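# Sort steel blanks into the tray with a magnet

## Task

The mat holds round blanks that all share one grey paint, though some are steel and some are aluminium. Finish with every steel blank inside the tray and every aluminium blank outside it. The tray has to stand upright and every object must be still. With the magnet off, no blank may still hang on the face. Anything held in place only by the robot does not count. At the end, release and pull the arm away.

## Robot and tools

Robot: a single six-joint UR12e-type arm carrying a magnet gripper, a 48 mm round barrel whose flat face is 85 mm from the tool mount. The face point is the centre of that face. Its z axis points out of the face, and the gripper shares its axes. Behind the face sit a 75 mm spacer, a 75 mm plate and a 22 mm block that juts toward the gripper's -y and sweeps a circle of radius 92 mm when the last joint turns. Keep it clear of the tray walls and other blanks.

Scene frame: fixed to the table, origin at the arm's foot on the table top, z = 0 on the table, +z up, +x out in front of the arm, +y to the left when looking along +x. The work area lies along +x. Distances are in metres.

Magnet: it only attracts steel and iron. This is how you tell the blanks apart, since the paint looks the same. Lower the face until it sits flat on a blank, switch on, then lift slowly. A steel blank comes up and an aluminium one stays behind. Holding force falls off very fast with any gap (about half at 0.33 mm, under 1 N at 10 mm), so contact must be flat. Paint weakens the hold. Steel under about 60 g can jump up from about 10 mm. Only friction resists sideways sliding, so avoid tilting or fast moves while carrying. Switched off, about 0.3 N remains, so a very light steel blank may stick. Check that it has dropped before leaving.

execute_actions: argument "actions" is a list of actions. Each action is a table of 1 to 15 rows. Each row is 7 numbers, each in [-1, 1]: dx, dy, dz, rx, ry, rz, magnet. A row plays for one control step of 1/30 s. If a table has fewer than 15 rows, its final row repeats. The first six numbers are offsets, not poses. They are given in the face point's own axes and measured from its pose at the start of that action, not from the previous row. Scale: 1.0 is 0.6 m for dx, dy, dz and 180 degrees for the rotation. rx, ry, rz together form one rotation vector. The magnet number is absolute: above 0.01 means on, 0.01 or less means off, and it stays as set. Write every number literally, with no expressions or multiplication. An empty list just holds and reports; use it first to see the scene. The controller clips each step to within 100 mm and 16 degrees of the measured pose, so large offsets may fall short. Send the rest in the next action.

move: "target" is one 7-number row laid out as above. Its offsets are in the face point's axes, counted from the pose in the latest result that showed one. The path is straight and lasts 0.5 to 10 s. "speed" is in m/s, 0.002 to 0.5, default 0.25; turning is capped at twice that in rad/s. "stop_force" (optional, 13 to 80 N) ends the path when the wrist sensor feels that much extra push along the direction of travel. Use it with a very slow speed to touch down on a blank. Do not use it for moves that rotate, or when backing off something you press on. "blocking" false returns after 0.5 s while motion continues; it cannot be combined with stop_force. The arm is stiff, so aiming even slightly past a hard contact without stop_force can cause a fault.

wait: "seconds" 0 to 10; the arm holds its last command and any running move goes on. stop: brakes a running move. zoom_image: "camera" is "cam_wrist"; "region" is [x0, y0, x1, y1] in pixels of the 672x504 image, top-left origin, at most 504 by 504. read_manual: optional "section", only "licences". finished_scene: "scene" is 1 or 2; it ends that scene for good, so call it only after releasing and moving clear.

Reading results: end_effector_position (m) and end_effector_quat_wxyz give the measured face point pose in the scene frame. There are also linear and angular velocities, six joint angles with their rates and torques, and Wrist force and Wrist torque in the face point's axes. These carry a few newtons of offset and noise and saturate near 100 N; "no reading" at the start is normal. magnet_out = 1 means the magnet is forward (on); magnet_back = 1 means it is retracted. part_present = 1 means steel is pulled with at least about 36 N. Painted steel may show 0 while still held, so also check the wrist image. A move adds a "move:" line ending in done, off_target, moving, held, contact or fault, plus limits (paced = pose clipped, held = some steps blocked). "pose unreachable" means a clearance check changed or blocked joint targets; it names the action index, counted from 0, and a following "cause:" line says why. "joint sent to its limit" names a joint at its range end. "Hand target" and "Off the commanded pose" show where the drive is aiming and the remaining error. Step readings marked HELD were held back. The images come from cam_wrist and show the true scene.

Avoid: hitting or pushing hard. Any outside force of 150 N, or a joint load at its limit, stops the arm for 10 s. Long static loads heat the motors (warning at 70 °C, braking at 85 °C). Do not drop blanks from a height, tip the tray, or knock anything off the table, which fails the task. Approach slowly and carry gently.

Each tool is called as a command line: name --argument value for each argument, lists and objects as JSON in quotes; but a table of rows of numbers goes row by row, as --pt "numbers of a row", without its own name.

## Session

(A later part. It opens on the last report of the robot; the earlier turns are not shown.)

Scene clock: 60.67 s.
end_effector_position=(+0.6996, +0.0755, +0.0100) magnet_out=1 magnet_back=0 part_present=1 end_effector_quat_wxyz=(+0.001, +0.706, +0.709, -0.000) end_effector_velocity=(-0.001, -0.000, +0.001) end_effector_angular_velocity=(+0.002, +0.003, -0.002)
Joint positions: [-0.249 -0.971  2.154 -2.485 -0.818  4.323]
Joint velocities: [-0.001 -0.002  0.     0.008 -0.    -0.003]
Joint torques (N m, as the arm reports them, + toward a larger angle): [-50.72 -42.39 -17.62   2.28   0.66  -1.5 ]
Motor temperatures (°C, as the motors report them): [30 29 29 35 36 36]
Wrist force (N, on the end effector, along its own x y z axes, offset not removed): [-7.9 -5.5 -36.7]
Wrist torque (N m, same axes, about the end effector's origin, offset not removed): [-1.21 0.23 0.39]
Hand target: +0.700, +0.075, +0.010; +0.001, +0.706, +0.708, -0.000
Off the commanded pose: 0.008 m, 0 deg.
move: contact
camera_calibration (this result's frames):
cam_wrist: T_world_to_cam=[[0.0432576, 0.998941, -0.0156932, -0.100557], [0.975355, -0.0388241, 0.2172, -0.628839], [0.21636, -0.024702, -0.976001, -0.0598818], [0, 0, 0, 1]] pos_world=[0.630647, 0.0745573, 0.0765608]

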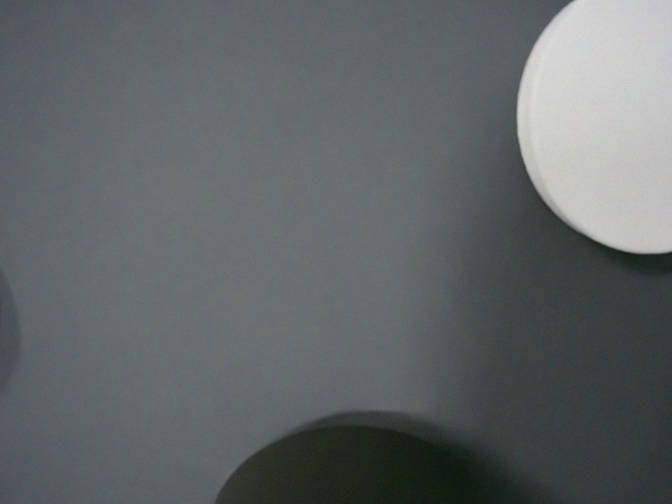

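S3 (.697,-.101), then C (.612,.1185).

move --target '[0,0,-0.1,0,0,0,1]'

move --target '[-0.294,-0.005,0.05,0,0,0,1]'

move --target '[0,0,0.035,0,0,0,1]' --speed 0.01 --stop_force 15

execute_actions --actions '[[[0,0,0,0,0,0,0]]]'

move --target '[0,0,-0.1,0,0,0,0]'

move --target '[0.366,-0.141,0.102,0,0,0,0]'

move --target '[0,0,0.04,0,0,0,1]' --speed 0.006 --stop_force 15

Scene clock: 66.13 s.
end_effector_position=(+0.6995, +0.0756, +0.0698) magnet_out=1 magnet_back=0 part_present=1 end_effector_quat_wxyz=(+0.001, +0.706, +0.708, -0.000) end_effector_velocity=(+0.001, +0.001, +0.004) end_effector_angular_velocity=(-0.002, -0.002, +0.003)
Joint positions: [-0.308 -1.053  2.146 -2.343 -0.835  4.246]
Joint velocities: [-0.002 -0.006 -0.001  0.005 -0.001 -0.003]
Joint torques (N m, as the arm reports them, + toward a larger angle): [-66.06 -49.24 -33.27  -0.34  -2.8   -1.44]
Motor temperatures (°C, as the motors report them): [30 29 29 35 36 36]
Wrist force (N, on the end effector, along its own x y z axes, offset not removed): [-1.1 -3.3 -0.7]
Wrist torque (N m, same axes, about the end effector's origin, offset not removed): [-0.22 -0.02 0.07]
Hand target: +0.700, +0.076, +0.070; +0.001, +0.706, +0.709, -0.000
Off the commanded pose: 0.000 m, 0 deg.
move: done
camera_calibration (this result's frames):
cam_wrist: T_world_to_cam=[[0.0433204, 0.998936, -0.0158318, -0.0997308], [0.975335, -0.0388533, 0.217283, -0.64177], [0.216436, -0.0248541, -0.97598, -0.00156562], [0, 0, 0, 1]] pos_world=[0.6306, 0.0746509, 0.136339]

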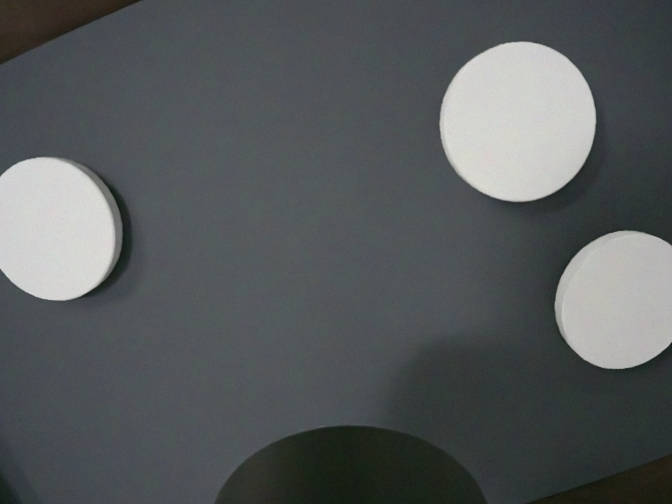

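Scene clock: 67.53 s.
end_effector_position=(+0.6972, -0.1008, +0.0401) magnet_out=1 magnet_back=0 part_present=1 end_effector_quat_wxyz=(+0.001, +0.706, +0.708, -0.000) end_effector_velocity=(-0.000, -0.003, -0.001) end_effector_angular_velocity=(-0.001, +0.003, -0.001)
Joint positions: [-0.447 -0.801  2.089 -2.428 -0.887  4.076]
Joint velocities: [-0.002  0.005 -0.002  0.    -0.003 -0.002]
Joint torques (N m, as the arm reports them, + toward a larger angle): [-73.99 -38.56 -34.43  -5.93  -3.24  -0.53]
Motor temperatures (°C, as the motors report them): [30 29 29 35 36 36]
Wrist force (N, on the end effector, along its own x y z axes, offset not removed): [-1.1 0.9 2.1]
Wrist torque (N m, same axes, about the end effector's origin, offset not removed): [0.21 0.08 0.12]
Hand target: +0.697, -0.101, +0.040; +0.001, +0.706, +0.708, -0.000
Off the commanded pose: 0.000 m, 0 deg.
move: done
camera_calibration (this result's frames):
cam_wrist: T_world_to_cam=[[0.0433905, 0.998928, -0.0161005, 0.0761169], [0.97534, -0.0388641, 0.217261, -0.639914], [0.216402, -0.0251305, -0.975981, -0.0343983], [0, 0, 0, 1]] pos_world=[0.628275, -0.101769, 0.106682]

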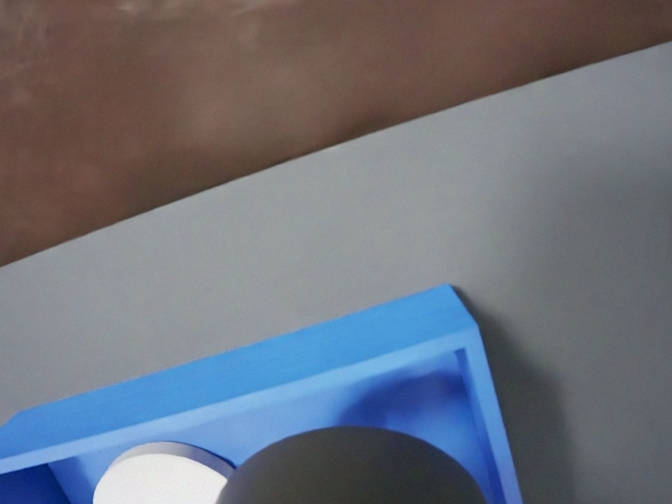

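Scene clock: 69.87 s.
end_effector_position=(+0.6972, -0.1009, +0.0194) magnet_out=1 magnet_back=0 part_present=1 end_effector_quat_wxyz=(+0.001, +0.706, +0.708, -0.000) end_effector_velocity=(-0.001, -0.000, -0.003) end_effector_angular_velocity=(-0.000, +0.002, +0.000)
Joint positions: [-0.428 -0.774  2.091 -2.47  -0.879  4.098]
Joint velocities: [ 0.002  0.004  0.    -0.004 -0.     0.001]
Joint torques (N m, as the arm reports them, + toward a larger angle): [-41.66 -33.64 -17.57  -5.86   2.72   2.58]
Motor temperatures (°C, as the motors report them): [30 29 29 35 36 36]
Wrist force (N, on the end effector, along its own x y z axes, offset not removed): [-1.8 -2.9 -0.1]
Wrist torque (N m, same axes, about the end effector's origin, offset not removed): [-0.28 0.14 0.27]
Hand target: +0.697, -0.101, +0.019; +0.001, +0.706, +0.708, -0.000
Off the commanded pose: 0.000 m, 0 deg.
move: done
camera_calibration (this result's frames):
cam_wrist: T_world_to_cam=[[0.0433744, 0.99893, -0.0160564, 0.0758252], [0.975342, -0.0388582, 0.21725, -0.635431], [0.216393, -0.0250835, -0.975984, -0.0545961], [0, 0, 0, 1]] pos_world=[0.628288, -0.101805, 0.0859797]

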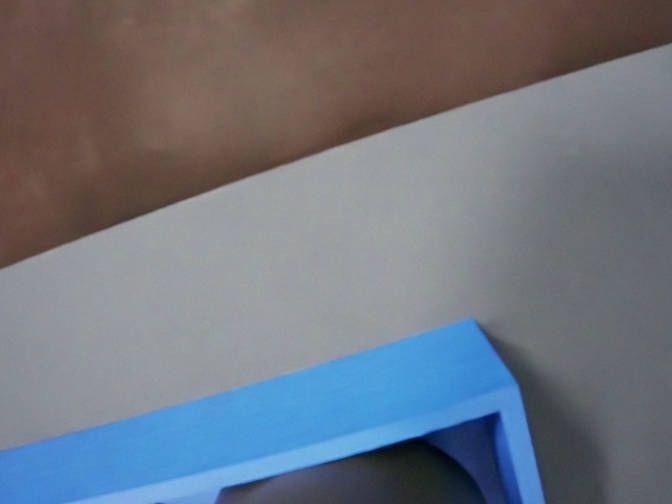

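Scene clock: 70.37 s.
end_effector_position=(+0.6972, -0.1009, +0.0193) magnet_out=0 magnet_back=1 part_present=0 end_effector_quat_wxyz=(+0.001, +0.706, +0.708, -0.000) end_effector_velocity=(-0.000, -0.000, +0.000) end_effector_angular_velocity=(+0.000, +0.000, -0.002)
Joint positions: [-0.428 -0.773  2.091 -2.471 -0.879  4.098]
Joint velocities: [-0.001 -0.     0.     0.001  0.     0.001]
Joint torques (N m, as the arm reports them, + toward a larger angle): [-63.34 -60.36 -19.92  -0.86   0.37  -1.27]
Motor temperatures (°C, as the motors report them): [30 29 29 35 36 36]
Wrist force (N, on the end effector, along its own x y z axes, offset not removed): [-1.7 -1.1 -3.5]
Wrist torque (N m, same axes, about the end effector's origin, offset not removed): [0.10 -0.04 0.16]
Hand target: +0.697, -0.101, +0.019; +0.001, +0.706, +0.708, -0.000
Off the commanded pose: 0.000 m, 0 deg.
Step readings (end_effector_position):
0: (+0.6972, -0.1009, +0.0194)
1: (+0.6972, -0.1009, +0.0193)
2: (+0.6972, -0.1009, +0.0193)
4: (+0.6972, -0.1009, +0.0193)
8: (+0.6972, -0.1009, +0.0193)
15: end_effector_position above
camera_calibration (this result's frames):
cam_wrist: T_world_to_cam=[[0.0434454, 0.998927, -0.0160116, 0.075769], [0.975354, -0.038939, 0.217184, -0.635396], [0.216327, -0.0250526, -0.975999, -0.0546616], [0, 0, 0, 1]] pos_world=[0.628269, -0.101799, 0.0858611]

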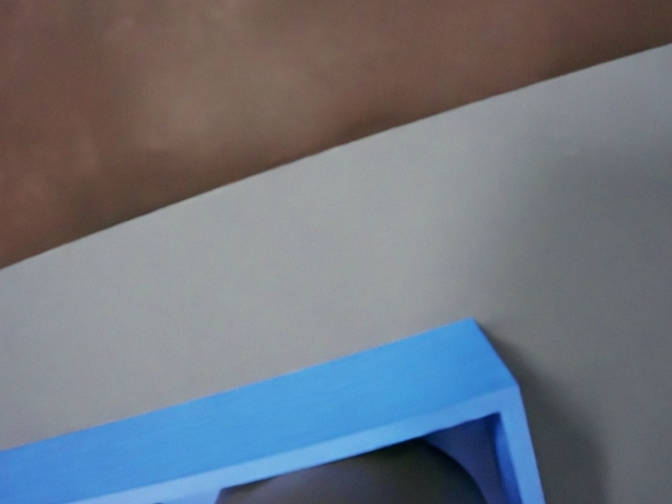

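Scene clock: 71.37 s.
end_effector_position=(+0.6971, -0.1008, +0.0791) magnet_out=0 magnet_back=1 part_present=0 end_effector_quat_wxyz=(+0.001, +0.706, +0.708, -0.000) end_effector_velocity=(-0.001, -0.000, +0.001) end_effector_angular_velocity=(+0.002, +0.002, -0.001)
Joint positions: [-0.482 -0.85   2.083 -2.346 -0.902  4.036]
Joint velocities: [-0.002 -0.001 -0.001  0.007 -0.    -0.003]
Joint torques (N m, as the arm reports them, + toward a larger angle): [-73.56 -52.74 -34.27  -1.28  -3.1   -1.04]
Motor temperatures (°C, as the motors report them): [30 29 29 35 36 36]
Wrist force (N, on the end effector, along its own x y z axes, offset not removed): [-2.4 1.8 -0.7]
Wrist torque (N m, same axes, about the end effector's origin, offset not removed): [0.27 0.24 0.15]
Hand target: +0.697, -0.101, +0.079; +0.001, +0.706, +0.708, -0.000
Off the commanded pose: 0.000 m, 0 deg.
move: done
camera_calibration (this result's frames):
cam_wrist: T_world_to_cam=[[0.0435092, 0.998923, -0.0161354, 0.0766036], [0.975345, -0.0389735, 0.217219, -0.648331], [0.216356, -0.0251886, -0.97599, 0.0036671], [0, 0, 0, 1]] pos_world=[0.62822, -0.101696, 0.145645]

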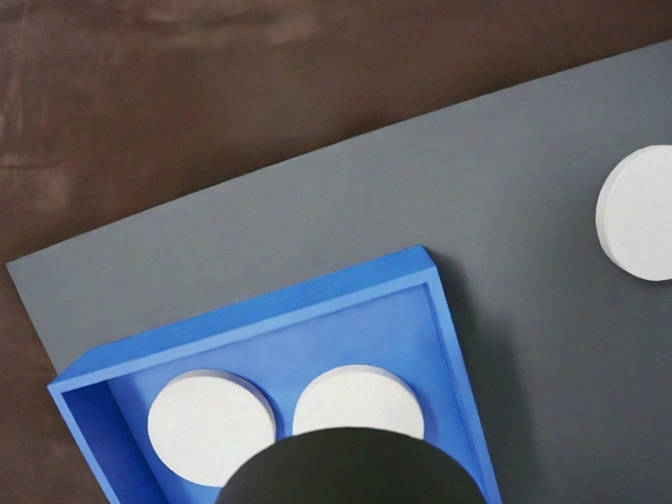

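Scene clock: 73.03 s.
end_effector_position=(+0.6118, +0.1184, +0.0174) magnet_out=0 magnet_back=1 part_present=0 end_effector_quat_wxyz=(+0.001, +0.706, +0.708, -0.000) end_effector_velocity=(-0.001, +0.002, -0.000) end_effector_angular_velocity=(-0.001, -0.001, +0.001)
Joint positions: [-0.249 -1.11   2.327 -2.519 -0.818  4.323]
Joint velocities: [ 0.003 -0.003  0.002 -0.003  0.001  0.005]
Joint torques (N m, as the arm reports them, + toward a larger angle): [-29.07 -47.26 -15.9   -6.26   3.08   2.62]
Motor temperatures (°C, as the motors report them): [30 29 29 35 36 36]
Wrist force (N, on the end effector, along its own x y z axes, offset not removed): [0.0 0.2 -0.2]
Wrist torque (N m, same axes, about the end effector's origin, offset not removed): [0.09 -0.15 0.19]
Hand target: +0.612, +0.119, +0.017; +0.001, +0.706, +0.708, -0.000
Off the commanded pose: 0.000 m, 0 deg.
move: done
camera_calibration (this result's frames):
cam_wrist: T_world_to_cam=[[0.0433423, 0.998938, -0.0156336, -0.139506], [0.975351, -0.0389197, 0.217199, -0.543229], [0.21636, -0.0246622, -0.976002, -0.0325731], [0, 0, 0, 1]] pos_world=[0.542933, 0.117413, 0.0840164]

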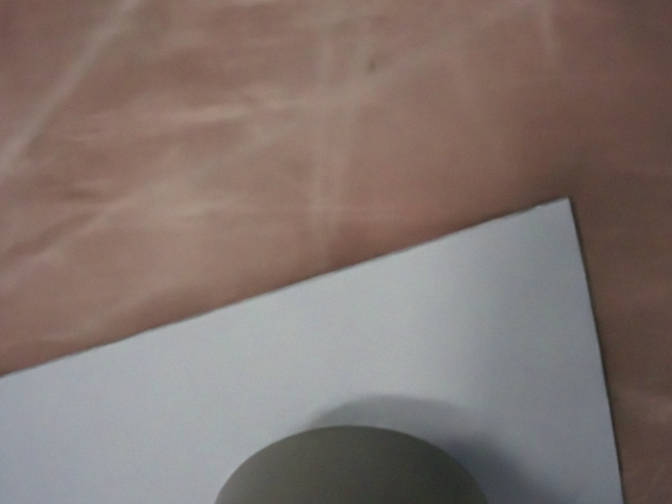

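Scene clock: 74.73 s.
end_effector_position=(+0.6119, +0.1184, +0.0096) magnet_out=1 magnet_back=0 part_present=0 end_effector_quat_wxyz=(+0.001, +0.706, +0.709, -0.000) end_effector_velocity=(-0.000, -0.000, +0.001) end_effector_angular_velocity=(+0.000, +0.002, +0.001)
Joint positions: [-0.24  -1.096  2.327 -2.541 -0.816  4.335]
Joint velocities: [-0.002 -0.002  0.     0.005 -0.001 -0.005]
Joint torques (N m, as the arm reports them, + toward a larger angle): [-44.3  -30.16 -12.78   2.59   0.57  -1.61]
Motor temperatures (°C, as the motors report them): [30 29 29 35 36 36]
Wrist force (N, on the end effector, along its own x y z axes, offset not removed): [-7.0 -17.3 -61.2]
Wrist torque (N m, same axes, about the end effector's origin, offset not removed): [-1.41 0.38 0.18]
Hand target: +0.612, +0.118, +0.010; +0.001, +0.706, +0.708, -0.000
Off the commanded pose: 0.016 m, 0 deg.
move: contact
camera_calibration (this result's frames):
cam_wrist: T_world_to_cam=[[0.0432334, 0.998943, -0.0156132, -0.139618], [0.975312, -0.0388129, 0.217395, -0.541587], [0.216559, -0.0246265, -0.975959, -0.0403554], [0, 0, 0, 1]] pos_world=[0.542992, 0.117456, 0.0761731]

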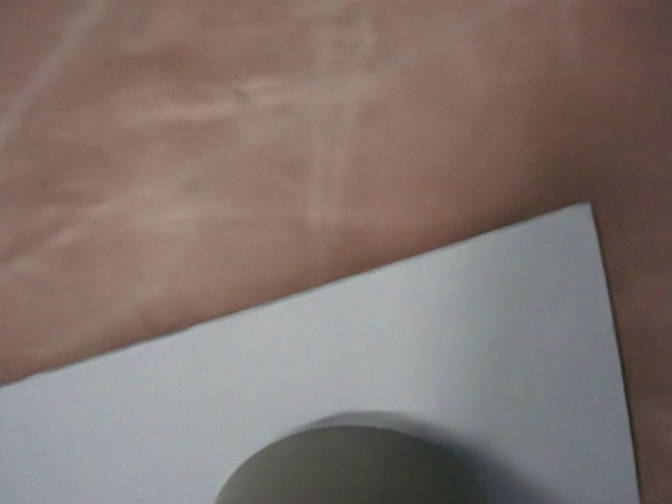

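move --target '[0,0,-0.012,0,0,0,0]'

move --target '[0.054,0.08,0,0,0,0,0]'

move --target '[0,0,0.04,0,0,0,1]' --speed 0.006 --stop_force 15

move --target '[0,0,-0.1,0,0,0,1]'

Scene clock: 78.13 s.
end_effector_position=(+0.6119, +0.1184, +0.0165) magnet_out=0 magnet_back=1 part_present=0 end_effector_quat_wxyz=(+0.001, +0.706, +0.709, -0.000) end_effector_velocity=(+0.000, +0.000, +0.002) end_effector_angular_velocity=(+0.001, -0.001, -0.001)
Joint positions: [-0.248 -1.108  2.327 -2.522 -0.818  4.324]
Joint velocities: [-0.003 -0.004 -0.001  0.006  0.    -0.002]
Joint torques (N m, as the arm reports them, + toward a larger angle): [-62.87 -43.97 -28.09  -0.95  -3.37  -1.62]
Motor temperatures (°C, as the motors report them): [30 29 29 35 36 36]
Wrist force (N, on the end effector, along its own x y z axes, offset not removed): [-1.3 0.0 -0.1]
Wrist torque (N m, same axes, about the end effector's origin, offset not removed): [0.16 0.04 0.04]
Hand target: +0.612, +0.118, +0.017; +0.001, +0.706, +0.709, -0.000
Off the commanded pose: 0.000 m, 0 deg.
move: done
camera_calibration (this result's frames):
cam_wrist: T_world_to_cam=[[0.0432739, 0.998941, -0.0156295, -0.139537], [0.975311, -0.0388489, 0.217393, -0.543058], [0.216556, -0.0246511, -0.975959, -0.0335763], [0, 0, 0, 1]] pos_world=[0.54296, 0.117464, 0.0831072]

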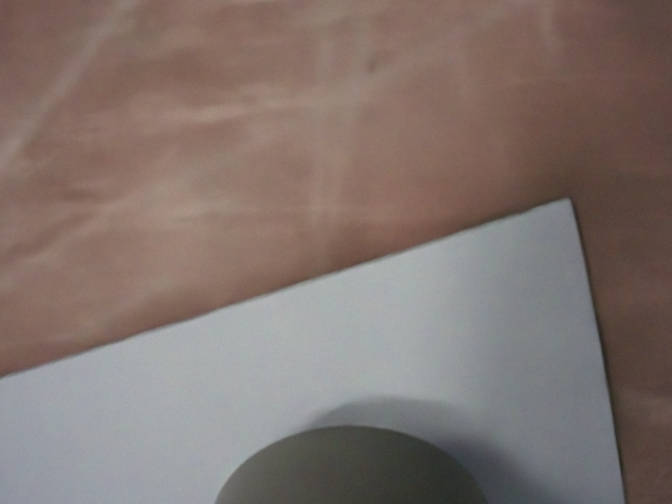

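Scene clock: 79.13 s.
end_effector_position=(+0.6595, +0.1510, +0.0165) magnet_out=0 magnet_back=1 part_present=0 end_effector_quat_wxyz=(+0.001, +0.706, +0.709, -0.000) end_effector_velocity=(+0.002, +0.001, -0.000) end_effector_angular_velocity=(-0.001, -0.000, +0.002)
Joint positions: [-0.192 -1.102  2.235 -2.487 -0.804  4.399]
Joint velocities: [ 0.002  0.001 -0.004  0.    -0.001  0.002]
Joint torques (N m, as the arm reports them, + toward a larger angle): [-23.71 -23.3  -27.07  -1.88   3.21   2.42]
Motor temperatures (°C, as the motors report them): [30 29 29 35 36 36]
Wrist force (N, on the end effector, along its own x y z axes, offset not removed): [-1.7 -0.8 -1.8]
Wrist torque (N m, same axes, about the end effector's origin, offset not removed): [-0.03 0.05 0.17]
Hand target: +0.660, +0.151, +0.017; +0.001, +0.706, +0.709, -0.000
Off the commanded pose: 0.000 m, 0 deg.
move: done
camera_calibration (this result's frames):
cam_wrist: T_world_to_cam=[[0.0432368, 0.998945, -0.0155043, -0.174133], [0.975309, -0.0388395, 0.217404, -0.588217], [0.216573, -0.0245214, -0.975958, -0.0431195], [0, 0, 0, 1]] pos_world=[0.590561, 0.150046, 0.0830983]

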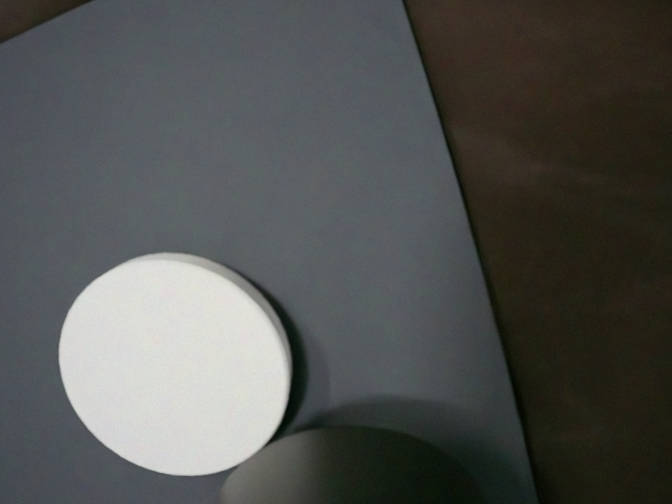

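Scene clock: 80.67 s.
end_effector_position=(+0.6596, +0.1511, +0.0097) magnet_out=1 magnet_back=0 part_present=0 end_effector_quat_wxyz=(+0.001, +0.706, +0.709, -0.000) end_effector_velocity=(-0.001, -0.001, +0.000) end_effector_angular_velocity=(+0.002, +0.004, -0.001)
Joint positions: [-0.185 -1.091  2.235 -2.505 -0.803  4.409]
Joint velocities: [-0.002 -0.001 -0.     0.008  0.    -0.006]
Joint torques (N m, as the arm reports them, + toward a larger angle): [-38.29 -24.72 -14.43   2.35   1.81  -1.72]
Motor temperatures (°C, as the motors report them): [30 29 29 35 36 36]
Wrist force (N, on the end effector, along its own x y z axes, offset not removed): [-5.2 -16.2 -60.8]
Wrist torque (N m, same axes, about the end effector's origin, offset not removed): [-1.44 0.18 0.17]
Hand target: +0.660, +0.151, +0.010; +0.001, +0.706, +0.709, -0.000
Off the commanded pose: 0.017 m, 0 deg.
move: contact
camera_calibration (this result's frames):
cam_wrist: T_world_to_cam=[[0.0431165, 0.99895, -0.0154997, -0.17422], [0.975265, -0.0387176, 0.217622, -0.586796], [0.216793, -0.0244994, -0.97591, -0.049942], [0, 0, 0, 1]] pos_world=[0.590621, 0.150094, 0.0762604]

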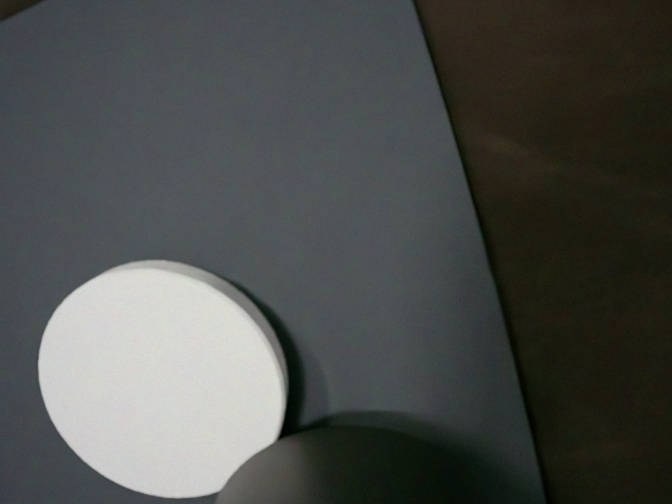

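Scene clock: 81.67 s.
end_effector_position=(+0.6595, +0.1512, +0.0695) magnet_out=1 magnet_back=0 part_present=0 end_effector_quat_wxyz=(+0.001, +0.706, +0.709, -0.000) end_effector_velocity=(-0.000, -0.001, +0.002) end_effector_angular_velocity=(+0.001, +0.002, -0.001)
Joint positions: [-0.25  -1.181  2.225 -2.346 -0.818  4.322]
Joint velocities: [-0.003 -0.002 -0.001  0.009 -0.001 -0.004]
Joint torques (N m, as the arm reports them, + toward a larger angle): [-58.22 -46.66 -33.05  -0.2   -2.5   -0.75]
Motor temperatures (°C, as the motors report them): [30 29 29 35 36 36]
Wrist force (N, on the end effector, along its own x y z axes, offset not removed): [0.7 -1.8 0.4]
Wrist torque (N m, same axes, about the end effector's origin, offset not removed): [-0.09 -0.26 0.04]
Hand target: +0.659, +0.151, +0.070; +0.001, +0.706, +0.709, -0.000
Off the commanded pose: 0.000 m, 0 deg.
move: done
camera_calibration (this result's frames):
cam_wrist: T_world_to_cam=[[0.0431856, 0.998944, -0.0156497, -0.1734], [0.975237, -0.0387495, 0.21774, -0.599721], [0.216904, -0.0246654, -0.975881, 0.00835991], [0, 0, 0, 1]] pos_world=[0.590546, 0.150184, 0.136028]

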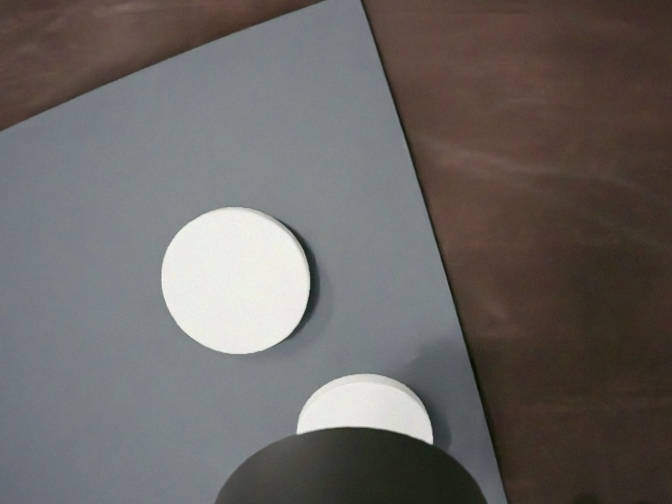

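move --target '[-0.052,-0.062,0.088,0,0,0,0]'

move --target '[0,0,0.04,0,0,0,1]' --speed 0.006 --stop_force 15

move --target '[0,0,-0.1,0,0,0,1]'

Scene clock: 85.30 s.
end_effector_position=(+0.6227, +0.1198, +0.0169) magnet_out=0 magnet_back=1 part_present=0 end_effector_quat_wxyz=(+0.001, +0.706, +0.709, -0.000) end_effector_velocity=(-0.001, -0.002, -0.002) end_effector_angular_velocity=(-0.001, -0.001, -0.001)
Joint positions: [-0.242 -1.101  2.306 -2.514 -0.816  4.332]
Joint velocities: [ 0.     0.005  0.003 -0.01  -0.     0.003]
Joint torques (N m, as the arm reports them, + toward a larger angle): [-28.34 -17.53 -15.71  -6.8    3.03   2.73]
Motor temperatures (°C, as the motors report them): [30 29 29 35 36 36]
Wrist force (N, on the end effector, along its own x y z axes, offset not removed): [-2.3 -1.7 0.7]
Wrist torque (N m, same axes, about the end effector's origin, offset not removed): [-0.05 0.12 0.20]
Hand target: +0.623, +0.120, +0.017; +0.001, +0.706, +0.709, -0.000
Off the commanded pose: 0.000 m, 0 deg.
move: done
camera_calibration (this result's frames):
cam_wrist: T_world_to_cam=[[0.0431547, 0.998947, -0.0155943, -0.141293], [0.975274, -0.0387354, 0.21758, -0.553581], [0.216747, -0.0245983, -0.975918, -0.0356356], [0, 0, 0, 1]] pos_world=[0.553714, 0.118824, 0.0834674]

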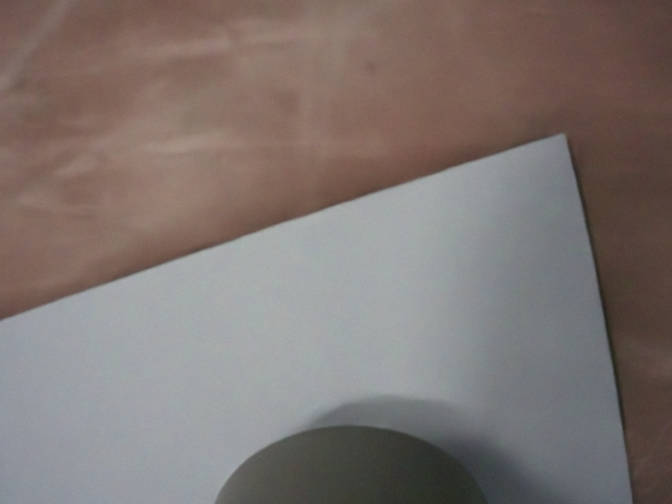

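Scene clock: 86.90 s.
end_effector_position=(+0.6227, +0.1199, +0.0097) magnet_out=1 magnet_back=0 part_present=0 end_effector_quat_wxyz=(+0.001, +0.706, +0.709, -0.000) end_effector_velocity=(-0.001, -0.001, +0.000) end_effector_angular_velocity=(+0.002, +0.003, -0.001)
Joint positions: [-0.234 -1.088  2.307 -2.535 -0.814  4.344]
Joint velocities: [-0.002  0.    -0.     0.007  0.    -0.005]
Joint torques (N m, as the arm reports them, + toward a larger angle): [-42.02 -26.8  -16.02   2.33   1.36  -1.85]
Motor temperatures (°C, as the motors report them): [30 29 29 35 36 36]
Wrist force (N, on the end effector, along its own x y z axes, offset not removed): [-3.3 -10.2 -50.3]
Wrist torque (N m, same axes, about the end effector's origin, offset not removed): [-0.66 -0.27 0.32]
Hand target: +0.623, +0.120, +0.010; +0.001, +0.706, +0.709, -0.000
Off the commanded pose: 0.017 m, 0 deg.
move: contact
camera_calibration (this result's frames):
cam_wrist: T_world_to_cam=[[0.0430425, 0.998952, -0.0155806, -0.141385], [0.97524, -0.0386247, 0.217749, -0.552046], [0.216919, -0.0245672, -0.97588, -0.0428438], [0, 0, 0, 1]] pos_world=[0.553757, 0.118862, 0.0761941]

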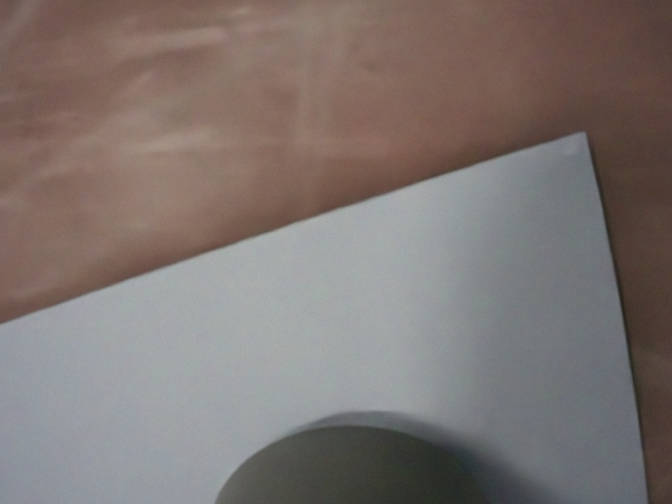

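Scene clock: 87.90 s.
end_effector_position=(+0.6226, +0.1199, +0.0694) magnet_out=1 magnet_back=0 part_present=0 end_effector_quat_wxyz=(+0.001, +0.706, +0.709, -0.000) end_effector_velocity=(-0.000, +0.000, +0.003) end_effector_angular_velocity=(+0.000, +0.001, +0.001)
Joint positions: [-0.302 -1.185  2.296 -2.368 -0.833  4.255]
Joint velocities: [-0.003 -0.004 -0.001  0.009 -0.001 -0.005]
Joint torques (N m, as the arm reports them, + toward a larger angle): [-67.26 -41.82 -33.46  -0.94  -2.68  -1.59]
Motor temperatures (°C, as the motors report them): [30 29 29 35 36 36]
Wrist force (N, on the end effector, along its own x y z axes, offset not removed): [1.1 -3.5 -0.5]
Wrist torque (N m, same axes, about the end effector's origin, offset not removed): [-0.20 -0.28 0.33]
Hand target: +0.623, +0.120, +0.070; +0.001, +0.706, +0.709, -0.000
Off the commanded pose: 0.000 m, 0 deg.
move: done
camera_calibration (this result's frames):
cam_wrist: T_world_to_cam=[[0.0431181, 0.998946, -0.015747, -0.140563], [0.975211, -0.0386591, 0.217875, -0.564973], [0.217036, -0.024751, -0.97585, 0.015458], [0, 0, 0, 1]] pos_world=[0.553674, 0.118957, 0.135964]

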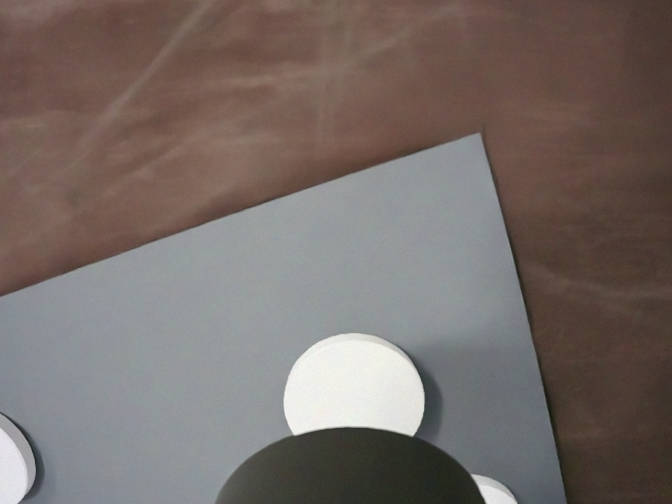

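finished_scene --scene 2

The scene is finished: the task was done.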